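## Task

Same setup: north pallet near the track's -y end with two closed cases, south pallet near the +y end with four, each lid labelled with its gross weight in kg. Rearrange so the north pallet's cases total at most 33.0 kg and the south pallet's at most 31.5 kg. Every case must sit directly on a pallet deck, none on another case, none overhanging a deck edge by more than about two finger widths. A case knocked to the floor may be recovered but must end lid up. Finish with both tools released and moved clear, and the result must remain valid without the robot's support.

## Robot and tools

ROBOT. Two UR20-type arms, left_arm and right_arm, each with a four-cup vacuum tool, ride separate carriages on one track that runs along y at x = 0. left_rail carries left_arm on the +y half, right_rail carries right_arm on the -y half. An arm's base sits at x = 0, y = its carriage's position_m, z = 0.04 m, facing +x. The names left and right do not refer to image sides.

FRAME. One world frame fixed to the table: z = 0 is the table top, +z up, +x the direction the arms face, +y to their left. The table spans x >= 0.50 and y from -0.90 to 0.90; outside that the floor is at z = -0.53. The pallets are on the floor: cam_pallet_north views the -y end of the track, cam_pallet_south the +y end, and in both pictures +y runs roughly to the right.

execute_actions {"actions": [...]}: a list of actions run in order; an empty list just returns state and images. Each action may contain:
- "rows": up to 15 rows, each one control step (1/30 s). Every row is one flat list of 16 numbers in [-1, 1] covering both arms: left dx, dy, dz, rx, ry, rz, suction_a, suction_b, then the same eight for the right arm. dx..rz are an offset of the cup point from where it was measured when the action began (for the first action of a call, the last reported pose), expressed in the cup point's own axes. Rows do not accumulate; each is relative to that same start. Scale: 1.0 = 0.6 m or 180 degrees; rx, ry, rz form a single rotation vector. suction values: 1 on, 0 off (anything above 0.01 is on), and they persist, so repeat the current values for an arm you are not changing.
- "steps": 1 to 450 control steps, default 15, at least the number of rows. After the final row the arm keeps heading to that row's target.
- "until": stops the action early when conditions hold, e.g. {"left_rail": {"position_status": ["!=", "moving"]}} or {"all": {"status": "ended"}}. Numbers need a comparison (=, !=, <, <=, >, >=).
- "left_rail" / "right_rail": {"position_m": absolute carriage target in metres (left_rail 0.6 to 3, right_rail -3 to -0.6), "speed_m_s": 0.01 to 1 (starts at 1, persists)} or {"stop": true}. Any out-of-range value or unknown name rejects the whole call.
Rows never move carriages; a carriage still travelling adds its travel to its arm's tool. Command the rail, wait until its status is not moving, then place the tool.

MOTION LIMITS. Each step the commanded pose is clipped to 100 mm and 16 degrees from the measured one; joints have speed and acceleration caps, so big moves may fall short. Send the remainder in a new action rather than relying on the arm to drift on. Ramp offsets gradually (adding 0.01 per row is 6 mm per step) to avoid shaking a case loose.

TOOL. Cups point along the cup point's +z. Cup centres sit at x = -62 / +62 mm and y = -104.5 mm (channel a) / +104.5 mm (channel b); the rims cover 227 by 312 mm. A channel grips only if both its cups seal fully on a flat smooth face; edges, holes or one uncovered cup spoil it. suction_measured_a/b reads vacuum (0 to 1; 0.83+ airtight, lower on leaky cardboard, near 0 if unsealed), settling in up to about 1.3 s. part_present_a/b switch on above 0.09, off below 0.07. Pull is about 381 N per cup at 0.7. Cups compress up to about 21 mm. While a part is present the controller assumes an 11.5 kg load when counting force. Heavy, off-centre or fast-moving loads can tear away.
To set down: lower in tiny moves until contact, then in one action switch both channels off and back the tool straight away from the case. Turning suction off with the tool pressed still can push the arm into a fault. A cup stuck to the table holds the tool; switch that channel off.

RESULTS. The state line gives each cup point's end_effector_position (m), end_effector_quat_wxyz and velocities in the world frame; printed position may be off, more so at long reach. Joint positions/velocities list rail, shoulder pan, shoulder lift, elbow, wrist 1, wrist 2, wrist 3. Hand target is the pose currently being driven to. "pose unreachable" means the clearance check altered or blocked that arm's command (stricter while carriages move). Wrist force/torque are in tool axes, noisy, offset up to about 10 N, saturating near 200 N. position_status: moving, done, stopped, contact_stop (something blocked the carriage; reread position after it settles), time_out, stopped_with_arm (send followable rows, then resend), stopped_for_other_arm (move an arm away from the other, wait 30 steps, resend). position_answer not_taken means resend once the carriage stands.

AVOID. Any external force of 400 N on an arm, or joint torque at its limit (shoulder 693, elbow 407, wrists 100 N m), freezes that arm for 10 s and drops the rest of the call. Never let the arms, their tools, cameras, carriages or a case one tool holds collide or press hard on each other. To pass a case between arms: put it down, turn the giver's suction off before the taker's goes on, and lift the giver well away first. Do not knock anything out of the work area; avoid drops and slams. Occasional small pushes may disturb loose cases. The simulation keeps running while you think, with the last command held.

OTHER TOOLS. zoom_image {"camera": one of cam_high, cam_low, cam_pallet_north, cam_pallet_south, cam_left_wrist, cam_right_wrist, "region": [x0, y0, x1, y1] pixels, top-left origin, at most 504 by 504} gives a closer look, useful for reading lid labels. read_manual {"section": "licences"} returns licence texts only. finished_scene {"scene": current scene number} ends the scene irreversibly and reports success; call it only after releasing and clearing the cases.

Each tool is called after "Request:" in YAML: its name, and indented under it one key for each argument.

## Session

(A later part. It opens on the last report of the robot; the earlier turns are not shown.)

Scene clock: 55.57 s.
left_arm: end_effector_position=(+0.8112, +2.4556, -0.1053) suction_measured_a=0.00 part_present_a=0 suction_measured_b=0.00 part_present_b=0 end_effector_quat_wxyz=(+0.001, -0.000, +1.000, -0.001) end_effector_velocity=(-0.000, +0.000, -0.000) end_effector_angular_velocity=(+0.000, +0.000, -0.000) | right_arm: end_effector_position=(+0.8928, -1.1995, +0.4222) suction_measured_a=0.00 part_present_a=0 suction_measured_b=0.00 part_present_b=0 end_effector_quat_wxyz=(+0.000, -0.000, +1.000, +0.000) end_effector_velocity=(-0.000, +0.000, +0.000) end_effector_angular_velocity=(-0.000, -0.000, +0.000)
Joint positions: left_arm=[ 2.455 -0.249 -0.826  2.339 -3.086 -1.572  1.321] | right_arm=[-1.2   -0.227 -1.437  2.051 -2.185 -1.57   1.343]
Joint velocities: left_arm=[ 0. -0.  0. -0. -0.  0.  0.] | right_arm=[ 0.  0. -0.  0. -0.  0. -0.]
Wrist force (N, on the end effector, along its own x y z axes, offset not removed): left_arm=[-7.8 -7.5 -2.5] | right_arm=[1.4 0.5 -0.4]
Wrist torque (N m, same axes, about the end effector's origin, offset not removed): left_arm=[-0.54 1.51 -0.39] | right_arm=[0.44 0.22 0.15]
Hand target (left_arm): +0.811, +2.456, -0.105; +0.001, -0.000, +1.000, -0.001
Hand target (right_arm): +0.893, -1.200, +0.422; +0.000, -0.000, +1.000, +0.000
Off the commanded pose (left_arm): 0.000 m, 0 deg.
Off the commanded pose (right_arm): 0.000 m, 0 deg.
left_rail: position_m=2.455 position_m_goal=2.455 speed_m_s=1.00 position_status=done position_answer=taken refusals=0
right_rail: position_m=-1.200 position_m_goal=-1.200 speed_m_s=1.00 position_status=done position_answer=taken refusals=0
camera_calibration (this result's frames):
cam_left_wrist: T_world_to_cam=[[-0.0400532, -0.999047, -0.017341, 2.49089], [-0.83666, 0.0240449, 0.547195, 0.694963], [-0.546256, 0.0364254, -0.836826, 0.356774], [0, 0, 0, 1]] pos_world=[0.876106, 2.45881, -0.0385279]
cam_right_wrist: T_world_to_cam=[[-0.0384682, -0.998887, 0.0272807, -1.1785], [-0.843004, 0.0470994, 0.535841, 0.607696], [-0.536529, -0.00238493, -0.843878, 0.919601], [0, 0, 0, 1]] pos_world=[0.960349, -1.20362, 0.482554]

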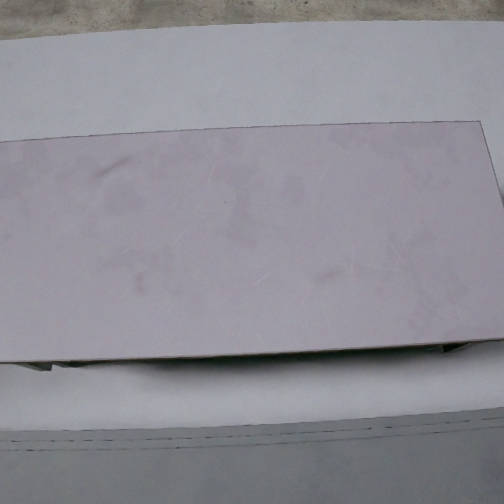

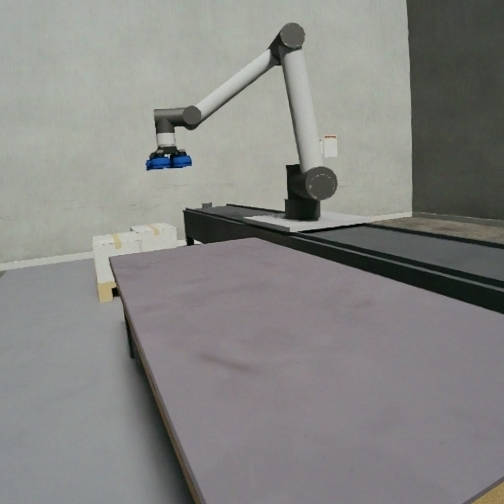

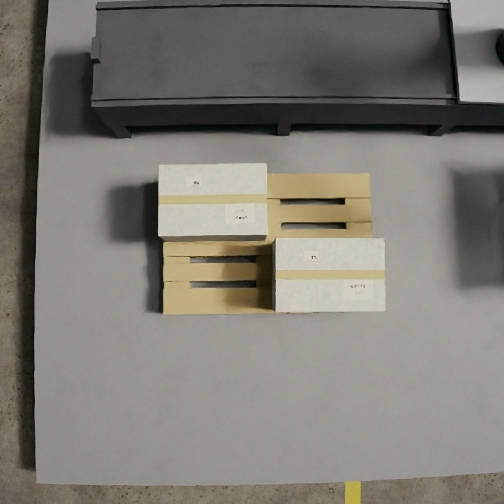

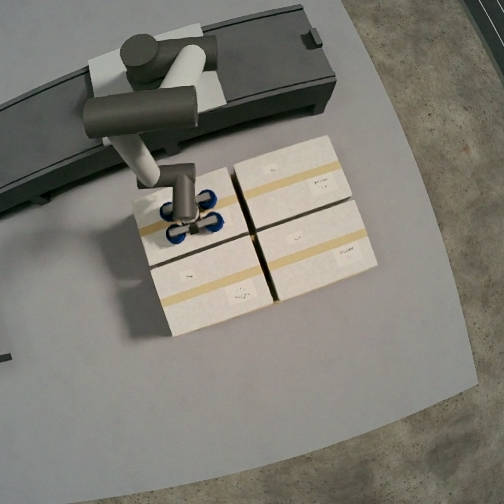

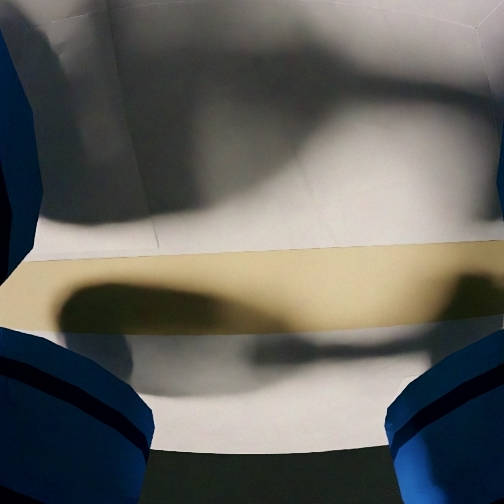

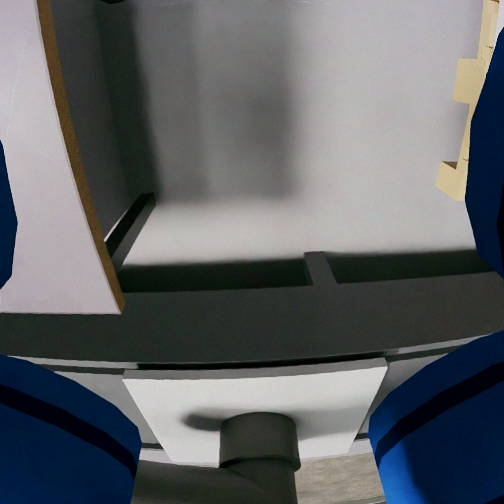

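Request:
execute_actions:
  actions:
    - {"rows":[[0,0,0.03,0,0,0,1,1,0,0,0,0,0,0,0,0]],"steps":50}

Scene clock: 59.70 s.
left_arm: end_effector_position=(+0.8112, +2.4556, -0.1233) suction_measured_a=0.00 part_present_a=0 suction_measured_b=0.00 part_present_b=0 end_effector_quat_wxyz=(+0.001, -0.000, +1.000, -0.001) end_effector_velocity=(-0.000, +0.000, -0.000) end_effector_angular_velocity=(+0.000, +0.000, +0.000) | right_arm: end_effector_position=(+0.8928, -1.1995, +0.4222) suction_measured_a=0.00 part_present_a=0 suction_measured_b=0.00 part_present_b=0 end_effector_quat_wxyz=(+0.000, -0.000, +1.000, +0.000) end_effector_velocity=(-0.000, +0.000, +0.000) end_effector_angular_velocity=(-0.000, -0.000, +0.000)
Joint positions: left_arm=[ 2.455 -0.249 -0.797  2.335 -3.111 -1.572  1.321] | right_arm=[-1.2   -0.227 -1.437  2.051 -2.185 -1.57   1.343]
Joint velocities: left_arm=[ 0.  0.  0.  0.  0. -0. -0.] | right_arm=[ 0.  0. -0.  0. -0.  0. -0.]
Wrist force (N, on the end effector, along its own x y z axes, offset not removed): left_arm=[-8.3 -3.7 1.1] | right_arm=[-0.8 2.9 -4.1]
Wrist torque (N m, same axes, about the end effector's origin, offset not removed): left_arm=[-0.01 1.58 -0.44] | right_arm=[0.85 0.57 0.22]
Hand target (left_arm): +0.811, +2.456, -0.123; +0.001, -0.000, +1.000, -0.001
Hand target (right_arm): +0.893, -1.200, +0.422; +0.000, -0.000, +1.000, +0.000
Off the commanded pose (left_arm): 0.000 m, 0 deg.
Off the commanded pose (right_arm): 0.000 m, 0 deg.
left_rail: position_m=2.455 position_m_goal=2.455 speed_m_s=1.00 position_status=done position_answer=taken refusals=0
right_rail: position_m=-1.200 position_m_goal=-1.200 speed_m_s=1.00 position_status=done position_answer=taken refusals=0
camera_calibration (this result's frames):
cam_left_wrist: T_world_to_cam=[[-0.0400532, -0.999047, -0.0173407, 2.49057], [-0.836661, 0.0240451, 0.547194, 0.704818], [-0.546255, 0.0364252, -0.836826, 0.341724], [0, 0, 0, 1]] pos_world=[0.876118, 2.45881, -0.0565196]
cam_right_wrist: T_world_to_cam=[[-0.0384682, -0.998887, 0.0272808, -1.1785], [-0.843004, 0.0470994, 0.535841, 0.607696], [-0.536529, -0.00238495, -0.843878, 0.919601], [0, 0, 0, 1]] pos_world=[0.960349, -1.20362, 0.482553]

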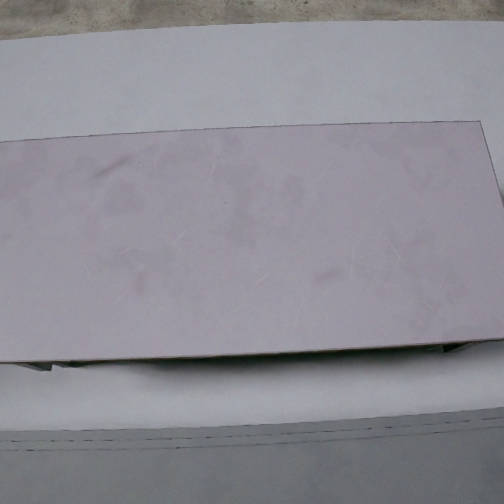

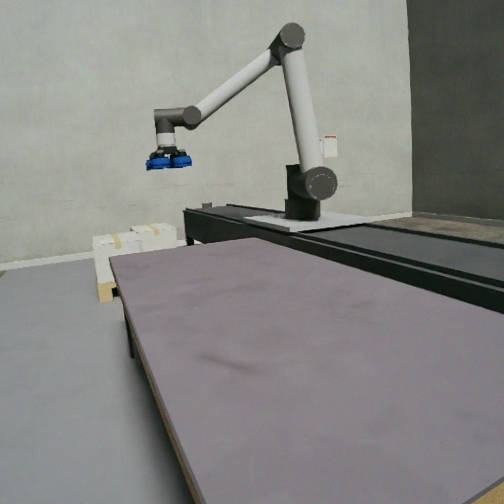

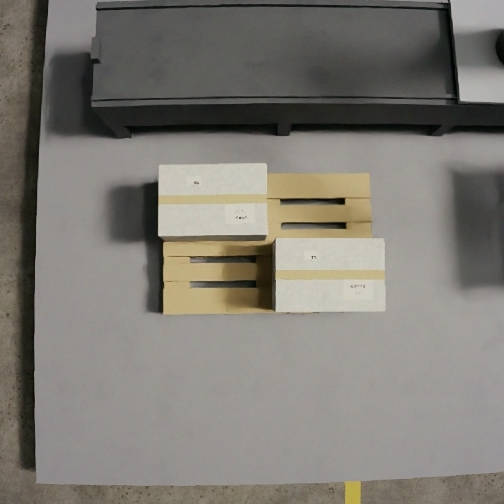

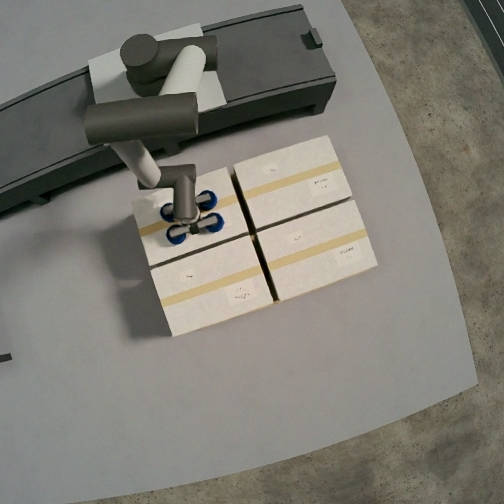

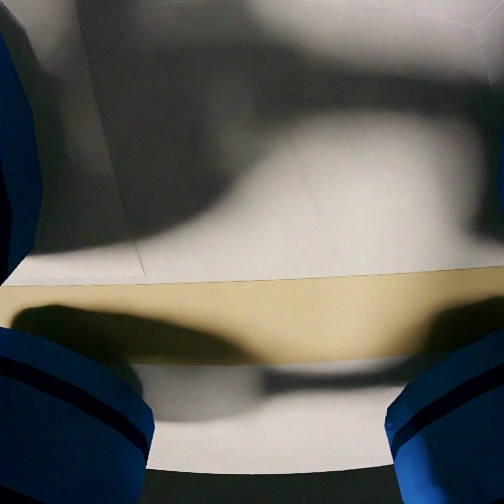

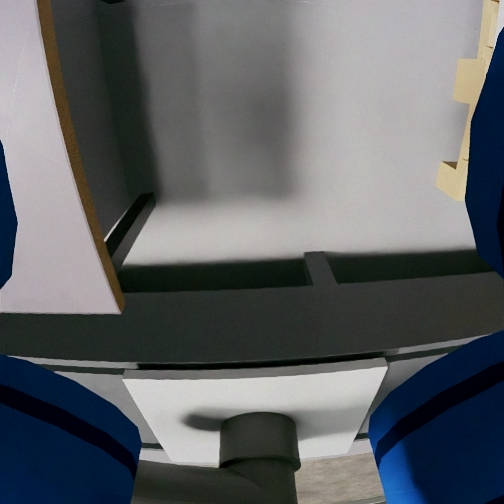

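Request:
execute_actions:
  actions:
    - {"rows":[[0,0,0.03,0,0,0,1,1,0,0,0,0,0,0,0,0]],"steps":50}

Scene clock: 63.13 s.
left_arm: end_effector_position=(+0.8112, +2.4556, -0.1413) suction_measured_a=0.95 part_present_a=1 suction_measured_b=0.95 part_present_b=1 end_effector_quat_wxyz=(+0.001, -0.000, +1.000, -0.001) end_effector_velocity=(-0.000, +0.000, -0.000) end_effector_angular_velocity=(+0.000, +0.000, -0.000) | right_arm: end_effector_position=(+0.8928, -1.1995, +0.4222) suction_measured_a=0.00 part_present_a=0 suction_measured_b=0.00 part_present_b=0 end_effector_quat_wxyz=(+0.000, -0.000, +1.000, +0.000) end_effector_velocity=(+0.000, -0.000, -0.000) end_effector_angular_velocity=(+0.000, +0.000, -0.000)
Joint positions: left_arm=[ 2.455 -0.249 -0.768  2.33  -3.135 -1.572  1.321] | right_arm=[-1.2   -0.227 -1.437  2.051 -2.185 -1.57   1.343]
Joint velocities: left_arm=[ 0. -0.  0.  0. -0. -0.  0.] | right_arm=[ 0. -0.  0.  0. -0.  0.  0.]
Wrist force (N, on the end effector, along its own x y z axes, offset not removed): left_arm=[1.7 -4.0 -57.3] | right_arm=[0.2 2.0 -4.7]
Wrist torque (N m, same axes, about the end effector's origin, offset not removed): left_arm=[-4.67 -1.45 -0.52] | right_arm=[0.78 0.36 0.19]
Hand target (left_arm): +0.811, +2.456, -0.141; +0.001, -0.000, +1.000, -0.001
Hand target (right_arm): +0.893, -1.200, +0.422; +0.000, -0.000, +1.000, +0.000
Off the commanded pose (left_arm): 0.000 m, 0 deg.
Off the commanded pose (right_arm): 0.000 m, 0 deg.
left_rail: position_m=2.455 position_m_goal=2.455 speed_m_s=1.00 position_status=done position_answer=taken refusals=0
right_rail: position_m=-1.200 position_m_goal=-1.200 speed_m_s=1.00 position_status=done position_answer=taken refusals=0
camera_calibration (this result's frames):
cam_left_wrist: T_world_to_cam=[[-0.04011, -0.999045, -0.0173571, 2.49028], [-0.836665, 0.024084, 0.547186, 0.714581], [-0.546245, 0.0364697, -0.836831, 0.326562], [0, 0, 0, 1]] pos_world=[0.876133, 2.45878, -0.0745073]
cam_right_wrist: T_world_to_cam=[[-0.0384681, -0.998887, 0.0272809, -1.1785], [-0.843004, 0.0470994, 0.535841, 0.607696], [-0.536529, -0.00238517, -0.843878, 0.919601], [0, 0, 0, 1]] pos_world=[0.960349, -1.20362, 0.482553]

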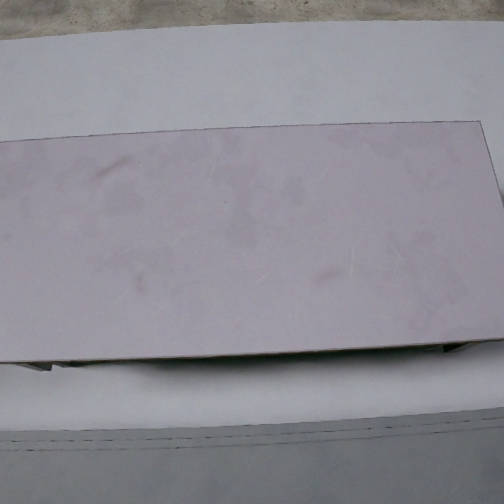

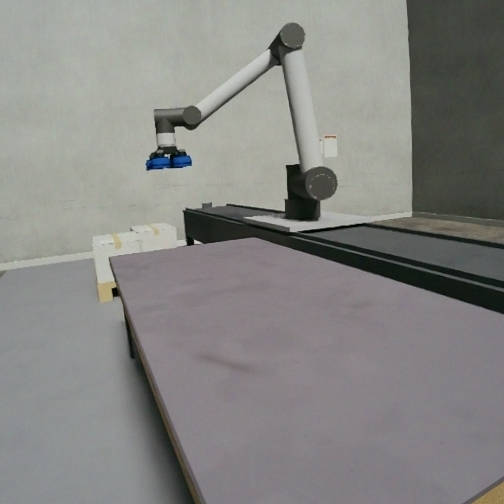

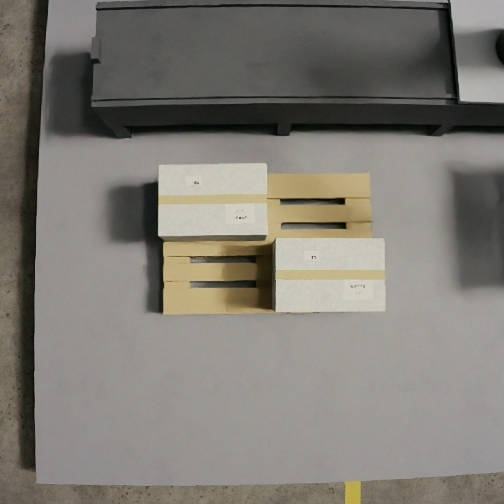

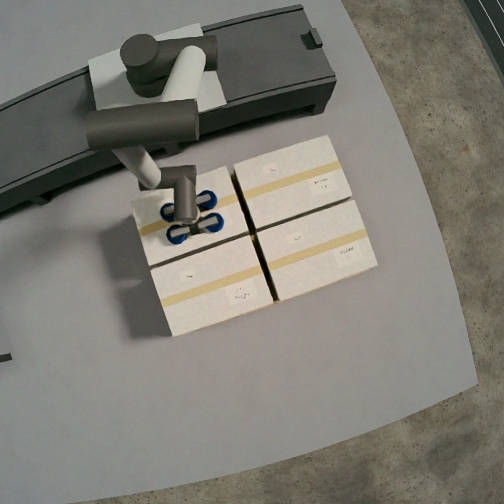

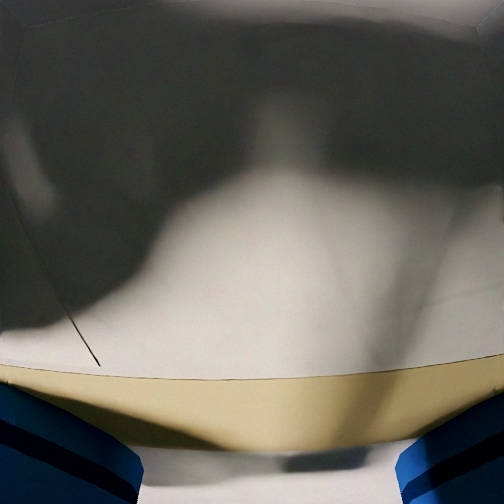

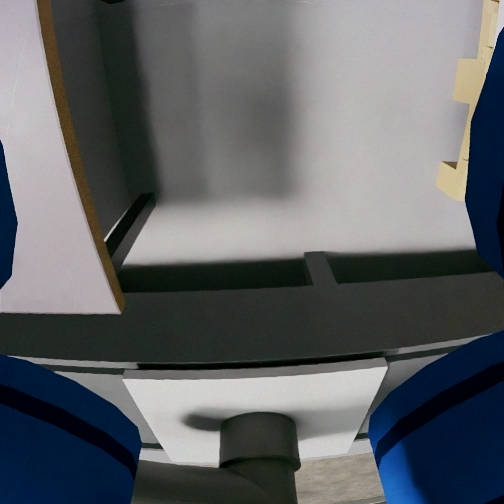

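Request:
execute_actions:
  actions:
    - {"rows":[[0,0,-0.03,0,0,0,1,1,0,0,0,0,0,0,0,0],[0,0,-0.08,0,0,0,1,1,0,0,0,0,0,0,0,0],[0,0,-0.15,0,0,0,1,1,0,0,0,0,0,0,0,0],[0,0,-0.25,0,0,0,1,1,0,0,0,0,0,0,0,0],[-0.05,0,-0.4,0,0,0,1,1,0,0,0,0,0,0,0,0],[-0.1,0,-0.55,0,0,0,1,1,0,0,0,0,0,0,0,0],[-0.15,0,-0.7,0,0,0,1,1,0,0,0,0,0,0,0,0],[-0.15,0,-0.85,0,0,0,1,1,0,0,0,0,0,0,0,0],[-0.15,0,-0.98,0,0,0,1,1,0,0,0,0,0,0,0,0]],"steps":60}
    - {"left_rail":{"position_m":0.6,"speed_m_s":0.7},"steps":200,"until":{"left_rail":{"position_status":["!=","moving"]}}}
    - {"steps":5}
    - {"rows":[[0,-0.05,0,0,0,0,1,1,0,0,0,0,0,0,0,0],[0,-0.15,0.03,0,0,0,1,1,0,0,0,0,0,0,0,0],[0,-0.3,0.08,0,0,0,1,1,0,0,0,0,0,0,0,0],[0,-0.5,0.14,0,0,0,1,1,0,0,0,0,0,0,0,0],[0,-0.7,0.2,0,0,0,1,1,0,0,0,0,0,0,0,0],[0,-0.9,0.26,0,0,0,1,1,0,0,0,0,0,0,0,0]],"steps":60}

Scene clock: 81.90 s.
left_arm: end_effector_position=(+0.9014, +0.0607, +0.2908) suction_measured_a=0.95 part_present_a=1 suction_measured_b=0.95 part_present_b=1 end_effector_quat_wxyz=(+0.000, -0.000, +1.000, -0.001) end_effector_velocity=(+0.000, -0.001, -0.000) end_effector_angular_velocity=(+0.000, +0.000, -0.000) | right_arm: end_effector_position=(+0.8928, -1.1995, +0.4222) suction_measured_a=0.00 part_present_a=0 suction_measured_b=0.00 part_present_b=0 end_effector_quat_wxyz=(+0.000, -0.000, +1.000, +0.000) end_effector_velocity=(-0.000, +0.000, +0.000) end_effector_angular_velocity=(-0.000, -0.000, +0.000)
Joint positions: left_arm=[ 0.6   -0.731 -1.173  1.915 -2.314 -1.572  0.839] | right_arm=[-1.2   -0.227 -1.437  2.051 -2.185 -1.57   1.343]
Joint velocities: left_arm=[ 0.    -0.001  0.001 -0.001  0.     0.    -0.001] | right_arm=[ 0.  0. -0.  0. -0.  0. -0.]
Wrist force (N, on the end effector, along its own x y z axes, offset not removed): left_arm=[-5.8 -4.9 -59.3] | right_arm=[3.7 1.5 0.0]
Wrist torque (N m, same axes, about the end effector's origin, offset not removed): left_arm=[-4.54 -0.32 -0.43] | right_arm=[0.59 -0.11 0.43]
Hand target (left_arm): +0.901, +0.061, +0.291; +0.000, -0.000, +1.000, -0.001
Hand target (right_arm): +0.893, -1.200, +0.422; +0.000, -0.000, +1.000, +0.000
Off the commanded pose (left_arm): 0.001 m, 0 deg.
Off the commanded pose (right_arm): 0.000 m, 0 deg.
left_rail: position_m=0.600 position_m_goal=0.600 speed_m_s=0.70 position_status=done position_answer=taken refusals=0
right_rail: position_m=-1.200 position_m_goal=-1.200 speed_m_s=1.00 position_status=done position_answer=taken refusals=0
camera_calibration (this result's frames):
cam_left_wrist: T_world_to_cam=[[-0.0402513, -0.999051, -0.01664, 0.108697], [-0.836241, 0.0245674, 0.547812, 0.61065], [-0.546884, 0.0359652, -0.836436, 0.825227], [0, 0, 0, 1]] pos_world=[0.966328, 0.0639122, 0.357537]
cam_right_wrist: T_world_to_cam=[[-0.038468, -0.998887, 0.0272808, -1.1785], [-0.843004, 0.0470993, 0.535841, 0.607696], [-0.536529, -0.00238512, -0.843878, 0.919601], [0, 0, 0, 1]] pos_world=[0.960349, -1.20362, 0.482553]

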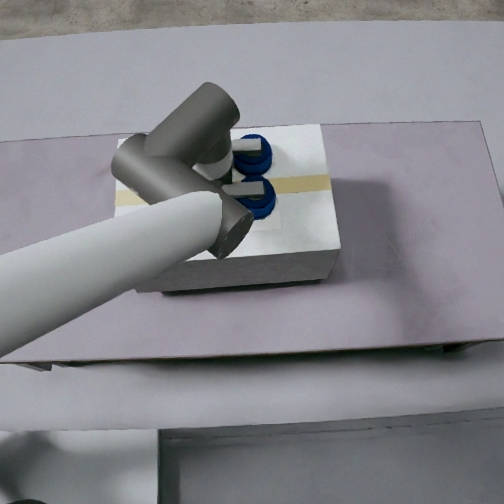

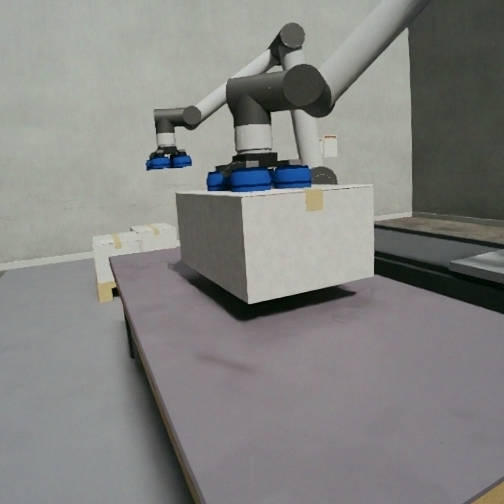

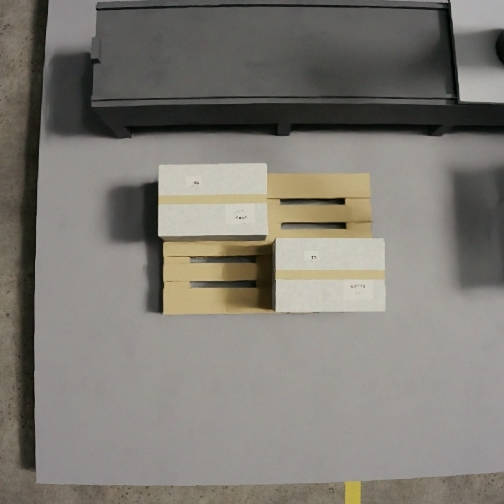

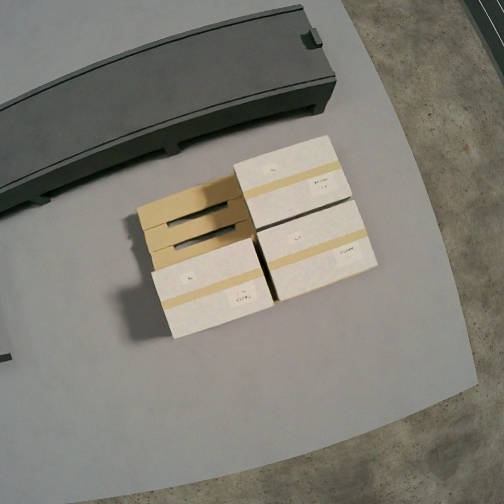

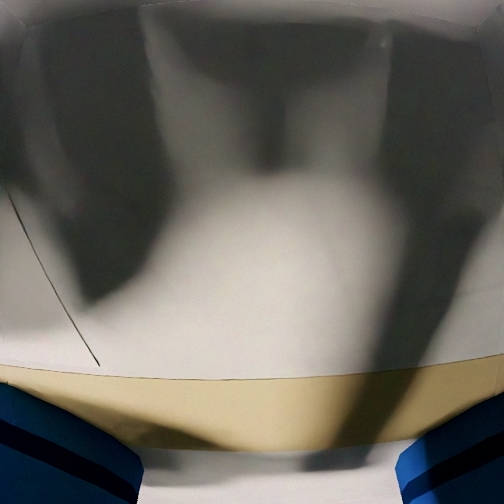

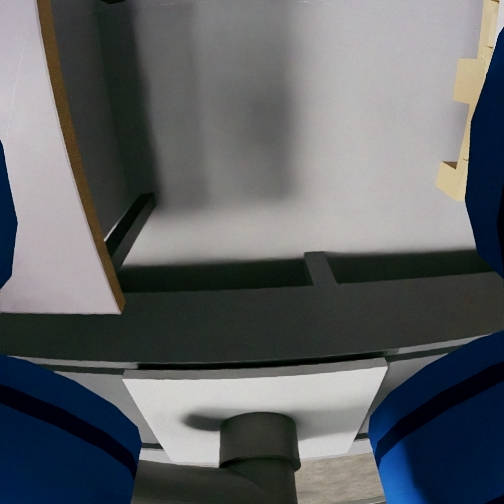

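Request:
execute_actions:
  actions:
    - {"rows":[[0,0,0.03,0,0,0,1,1,0,0,0,0,0,0,0,0],[0,0,0.06,0,0,0,1,1,0,0,0,0,0,0,0,0]],"steps":30}
    - {"rows":[[0,0,-0.05,0,0,0,0,0,0,0,0,0,0,0,0,0],[0,0,-0.25,0,0,0,0,0,0,0,0,0,0,0,0,0]],"steps":35}
    - {"rows":[[0,0.9,0,0,0,0,0,0,0,0,0,0,0,0,0,0]],"steps":45}
    - {"left_rail":{"position_m":3.0,"speed_m_s":1},"right_rail":{"position_m":-0.6},"steps":150,"until":{"all":{"status":"ended"}}}
    - {"steps":5}

Scene clock: 96.23 s.
left_arm: end_effector_position=(+0.9009, +3.0006, +0.4046) suction_measured_a=0.00 part_present_a=0 suction_measured_b=0.00 part_present_b=0 end_effector_quat_wxyz=(+0.001, -0.000, +1.000, -0.001) end_effector_velocity=(+0.000, -0.000, -0.000) end_effector_angular_velocity=(+0.000, +0.000, -0.000) | right_arm: end_effector_position=(+0.8928, -0.5995, +0.4222) suction_measured_a=0.00 part_present_a=0 suction_measured_b=0.00 part_present_b=0 end_effector_quat_wxyz=(+0.000, -0.000, +1.000, +0.000) end_effector_velocity=(-0.000, +0.000, +0.000) end_effector_angular_velocity=(-0.000, -0.000, +0.000)
Joint positions: left_arm=[ 3.    -0.224 -1.415  2.055 -2.213 -1.572  1.346] | right_arm=[-0.6   -0.227 -1.437  2.051 -2.185 -1.57   1.343]
Joint velocities: left_arm=[ 0. -0.  0. -0.  0.  0.  0.] | right_arm=[ 0.  0. -0.  0. -0.  0. -0.]
Wrist force (N, on the end effector, along its own x y z axes, offset not removed): left_arm=[-3.7 1.6 -4.3] | right_arm=[2.7 -1.5 -6.4]
Wrist torque (N m, same axes, about the end effector's origin, offset not removed): left_arm=[0.61 0.71 -0.50] | right_arm=[0.13 -0.04 0.07]
Hand target (left_arm): +0.901, +3.001, +0.405; +0.001, -0.000, +1.000, -0.001
Hand target (right_arm): +0.893, -0.600, +0.422; +0.000, -0.000, +1.000, +0.000
Off the commanded pose (left_arm): 0.001 m, 0 deg.
Off the commanded pose (right_arm): 0.000 m, 0 deg.
left_rail: position_m=3.000 position_m_goal=3.000 speed_m_s=1.00 position_status=done position_answer=taken refusals=0
right_rail: position_m=-0.600 position_m_goal=-0.600 speed_m_s=1.00 position_status=done position_answer=taken refusals=0
camera_calibration (this result's frames):
cam_left_wrist: T_world_to_cam=[[-0.0402644, -0.999038, -0.0173498, 3.048], [-0.836688, 0.0242191, 0.547145, 0.477455], [-0.546199, 0.0365468, -0.836858, 0.812188], [0, 0, 0, 1]] pos_world=[0.965822, 3.00382, 0.471332]
cam_right_wrist: T_world_to_cam=[[-0.0384676, -0.998887, 0.0272772, -0.579114], [-0.842995, 0.0470971, 0.535855, 0.579429], [-0.536544, -0.00238149, -0.843869, 0.921032], [0, 0, 0, 1]] pos_world=[0.960352, -0.603566, 0.482537]

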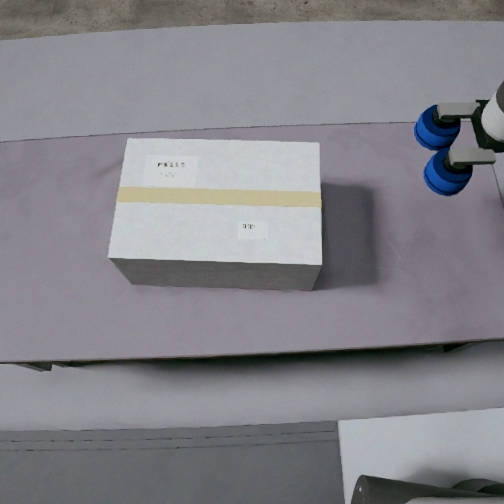

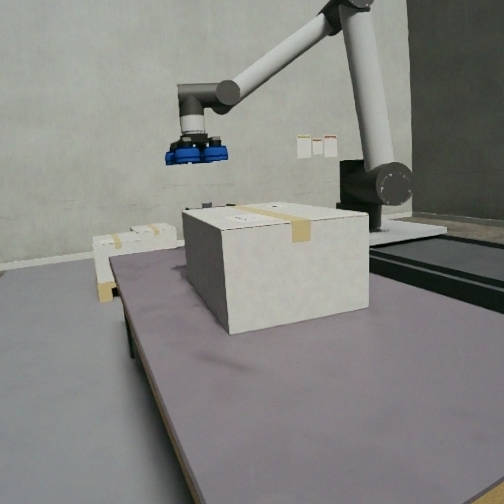

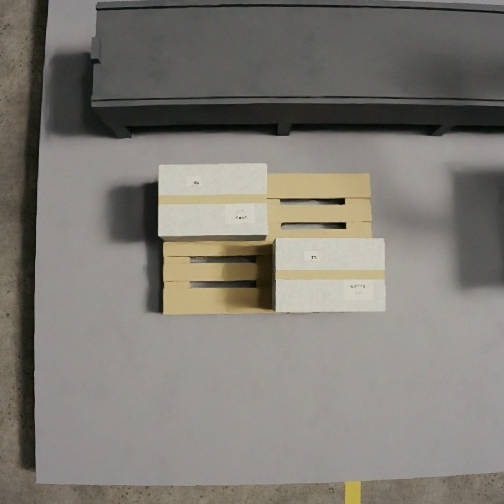

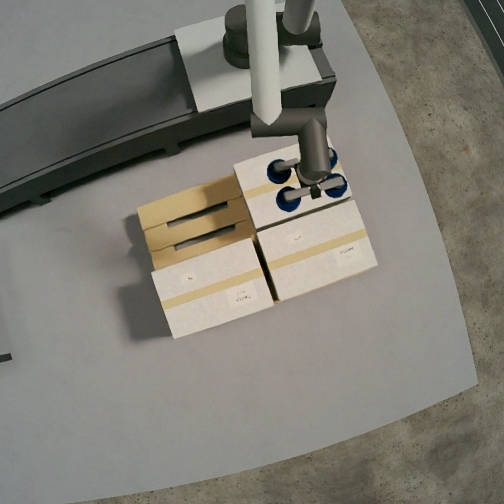

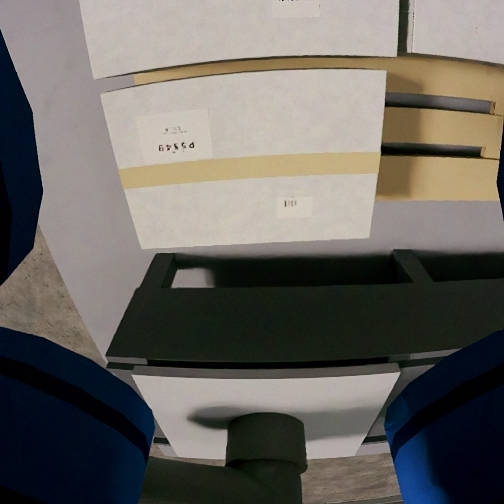

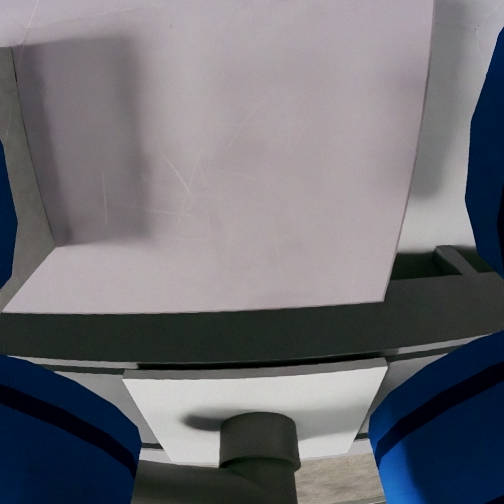

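Request:
execute_actions:
  actions:
    - {"rows":[[-0.445,0.03,0.67,0,0,0,0,0,0.02,0.97,0.2,0,0,0,0,0]],"steps":60}

Scene clock: 101.13 s.
left_arm: end_effector_position=(+1.1681, +3.0188, +0.0029) suction_measured_a=0.00 part_present_a=0 suction_measured_b=0.00 part_present_b=0 end_effector_quat_wxyz=(+0.001, -0.000, +1.000, -0.001) end_effector_velocity=(+0.000, +0.000, -0.000) end_effector_angular_velocity=(+0.000, +0.000, -0.000) | right_arm: end_effector_position=(+0.8803, -0.0174, +0.3021) suction_measured_a=0.00 part_present_a=0 suction_measured_b=0.00 part_present_b=0 end_effector_quat_wxyz=(-0.000, -0.000, +1.000, +0.000) end_effector_velocity=(+0.000, +0.001, -0.000) end_effector_angular_velocity=(-0.000, +0.000, -0.000)
Joint positions: left_arm=[ 3.    -0.157 -0.812  1.805 -2.566 -1.572  1.414] | right_arm=[-0.6    0.393 -1.177  1.9   -2.293 -1.57   1.963]
Joint velocities: left_arm=[ 0.     0.     0.001 -0.     0.    -0.     0.   ] | right_arm=[ 0.     0.001  0.001 -0.002  0.    -0.     0.001]
Wrist force (N, on the end effector, along its own x y z axes, offset not removed): left_arm=[-6.7 -2.9 -2.2] | right_arm=[4.2 3.9 -1.0]
Wrist torque (N m, same axes, about the end effector's origin, offset not removed): left_arm=[-0.01 1.28 -0.46] | right_arm=[1.08 -0.44 0.22]
Hand target (left_arm): +1.168, +3.019, +0.003; +0.001, -0.000, +1.000, -0.001
Hand target (right_arm): +0.880, -0.017, +0.302; -0.000, -0.000, +1.000, +0.000
Off the commanded pose (left_arm): 0.001 m, 0 deg.
Off the commanded pose (right_arm): 0.001 m, 0 deg.
left_rail: position_m=3.000 position_m_goal=3.000 speed_m_s=1.00 position_status=done position_answer=taken refusals=0
right_rail: position_m=-0.600 position_m_goal=-0.600 speed_m_s=1.00 position_status=done position_answer=taken refusals=0
camera_calibration (this result's frames):
cam_left_wrist: T_world_to_cam=[[-0.0402614, -0.999037, -0.0174618, 3.06994], [-0.836761, 0.0241603, 0.547034, 0.920591], [-0.546085, 0.0366357, -0.836928, 0.620944], [0, 0, 0, 1]] pos_world=[1.233, 3.02199, 0.069697]
cam_right_wrist: T_world_to_cam=[[-0.0384565, -0.998884, 0.0274042, 0.00506893], [-0.842741, 0.047157, 0.53625, 0.605552], [-0.536945, -0.00247233, -0.843614, 0.814664], [0, 0, 0, 1]] pos_world=[0.947947, -0.0214786, 0.362396]

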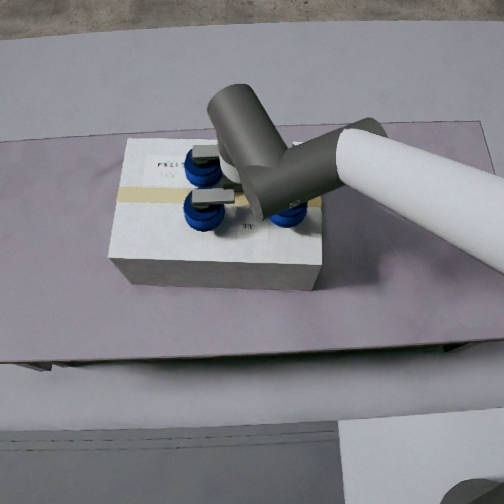

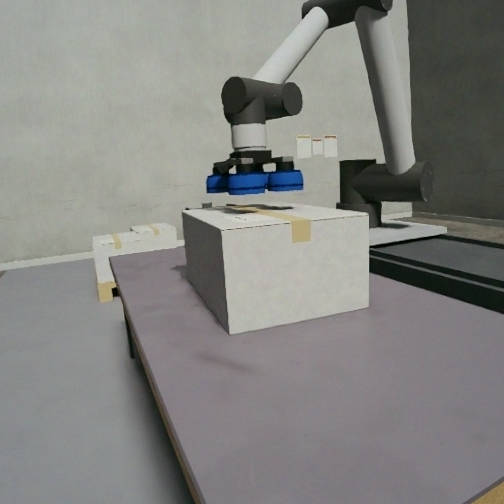

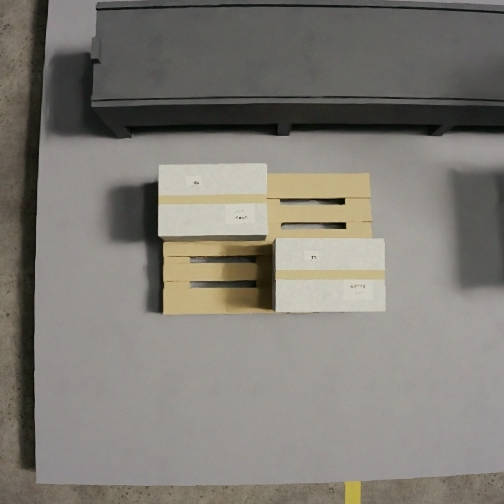

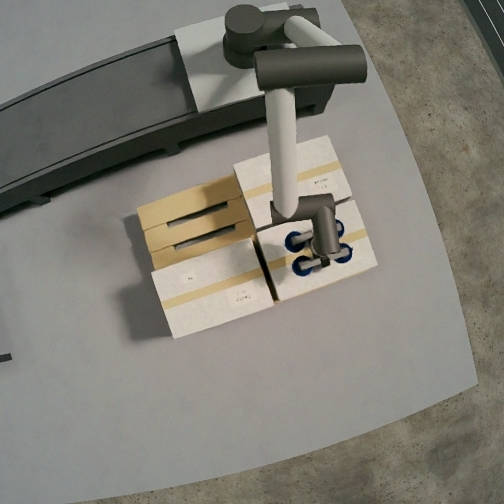

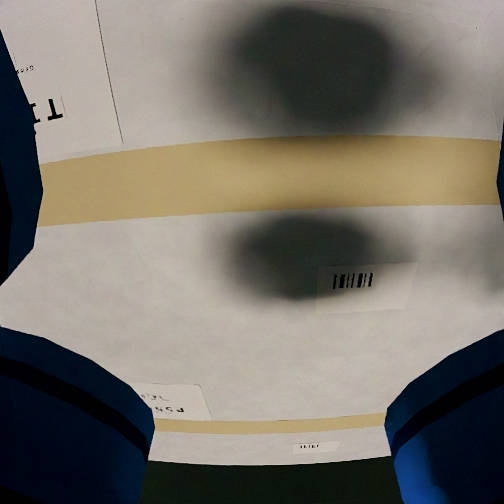

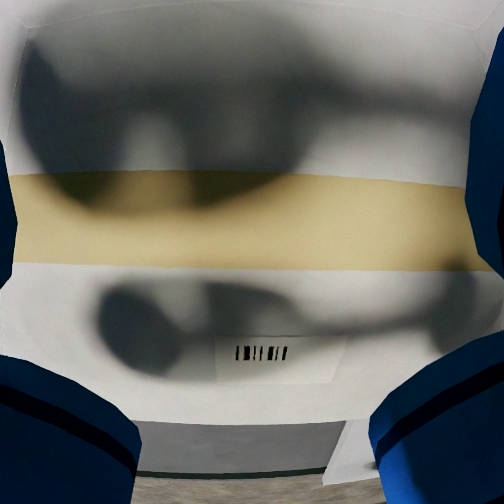

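Request:
execute_actions:
  actions:
    - {"rows":[[0,0,0,0,0,0,0,0,0,0.1,0,0,0,0,0,0]],"steps":25}
    - {"rows":[[0,0,0.1,0,0,0,1,1,0,0,0.06,0,0,0,1,1]],"steps":50}

Scene clock: 107.83 s.
left_arm: end_effector_position=(+1.1682, +3.0188, -0.0571) suction_measured_a=0.00 part_present_a=0 suction_measured_b=0.00 part_present_b=0 end_effector_quat_wxyz=(+0.001, -0.000, +1.000, -0.001) end_effector_velocity=(-0.000, +0.000, -0.000) end_effector_angular_velocity=(+0.000, +0.000, -0.000) | right_arm: end_effector_position=(+0.8803, +0.0424, +0.2661) suction_measured_a=0.00 part_present_a=0 suction_measured_b=0.00 part_present_b=0 end_effector_quat_wxyz=(-0.000, -0.000, +1.000, +0.000) end_effector_velocity=(+0.000, -0.000, -0.000) end_effector_angular_velocity=(-0.000, +0.000, +0.000)
Joint positions: left_arm=[ 3.    -0.157 -0.75   1.803 -2.626 -1.572  1.414] | right_arm=[-0.6    0.445 -1.116  1.866 -2.32  -1.57   2.015]
Joint velocities: left_arm=[ 0.  0.  0. -0. -0. -0.  0.] | right_arm=[ 0. -0.  0.  0.  0.  0. -0.]
Wrist force (N, on the end effector, along its own x y z axes, offset not removed): left_arm=[-3.6 0.7 -4.3] | right_arm=[1.3 1.0 -1.1]
Wrist torque (N m, same axes, about the end effector's origin, offset not removed): left_arm=[0.47 0.80 -0.43] | right_arm=[0.54 0.47 0.31]
Hand target (left_arm): +1.168, +3.019, -0.057; +0.001, -0.000, +1.000, -0.001
Hand target (right_arm): +0.880, +0.042, +0.266; -0.000, -0.000, +1.000, +0.000
Off the commanded pose (left_arm): 0.000 m, 0 deg.
Off the commanded pose (right_arm): 0.000 m, 0 deg.
left_rail: position_m=3.000 position_m_goal=3.000 speed_m_s=1.00 position_status=done position_answer=taken refusals=0
right_rail: position_m=-0.600 position_m_goal=-0.600 speed_m_s=1.00 position_status=done position_answer=taken refusals=0
camera_calibration (this result's frames):
cam_left_wrist: T_world_to_cam=[[-0.0402623, -0.999037, -0.017454, 3.06889], [-0.836735, 0.0241635, 0.547075, 0.953459], [-0.546126, 0.0366309, -0.836902, 0.570766], [0, 0, 0, 1]] pos_world=[1.23306, 3.02199, 0.00962538]
cam_right_wrist: T_world_to_cam=[[-0.0384776, -0.998883, 0.0274312, 0.0657965], [-0.842726, 0.0471893, 0.536271, 0.621978], [-0.536967, -0.00248255, -0.8436, 0.784391], [0, 0, 0, 1]] pos_world=[0.947881, 0.0383195, 0.326359]

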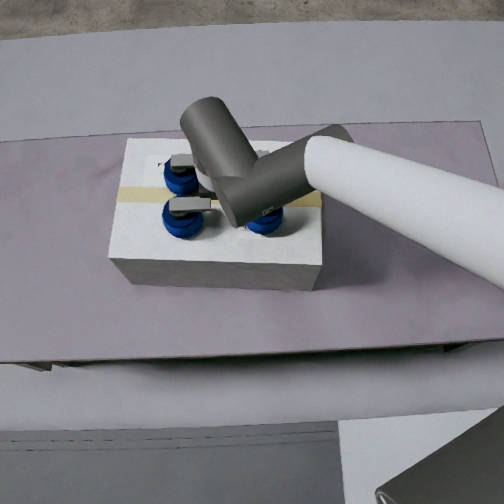

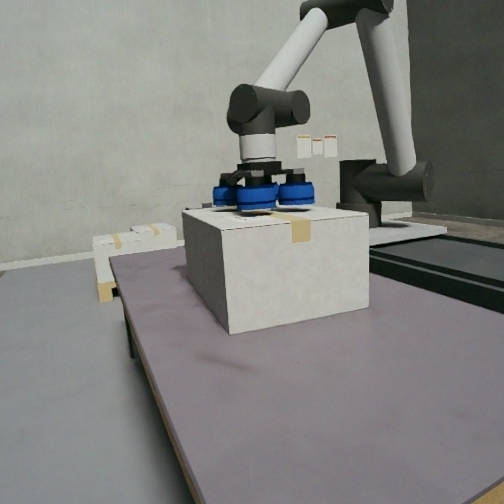

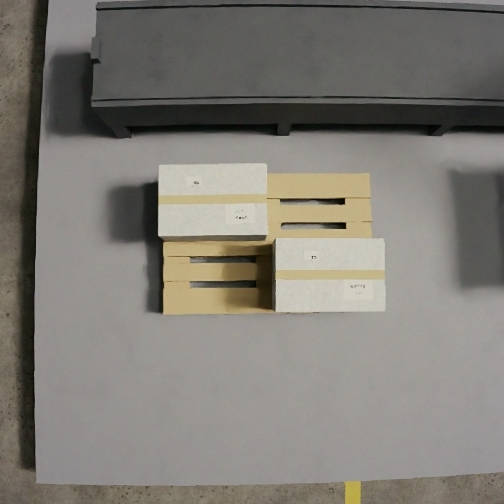

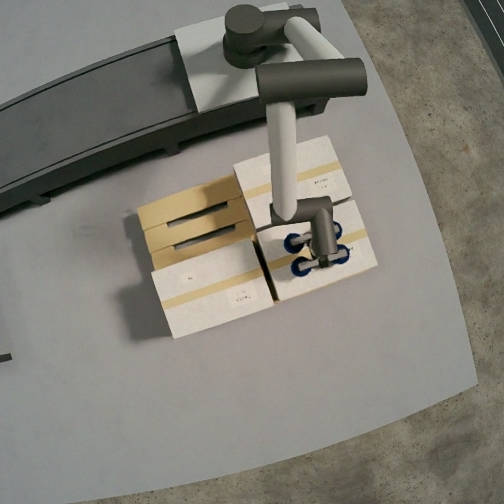

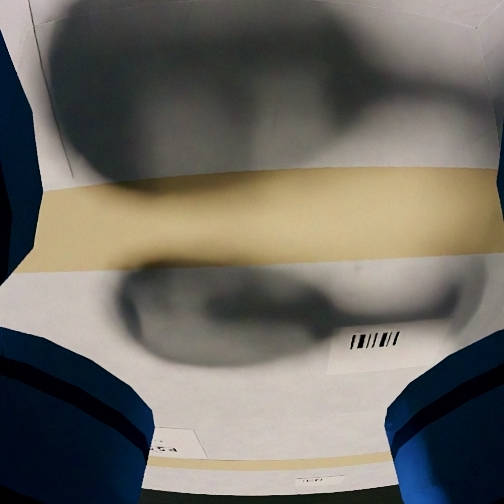

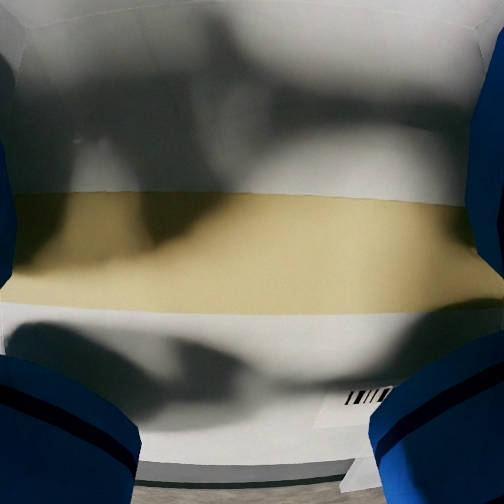

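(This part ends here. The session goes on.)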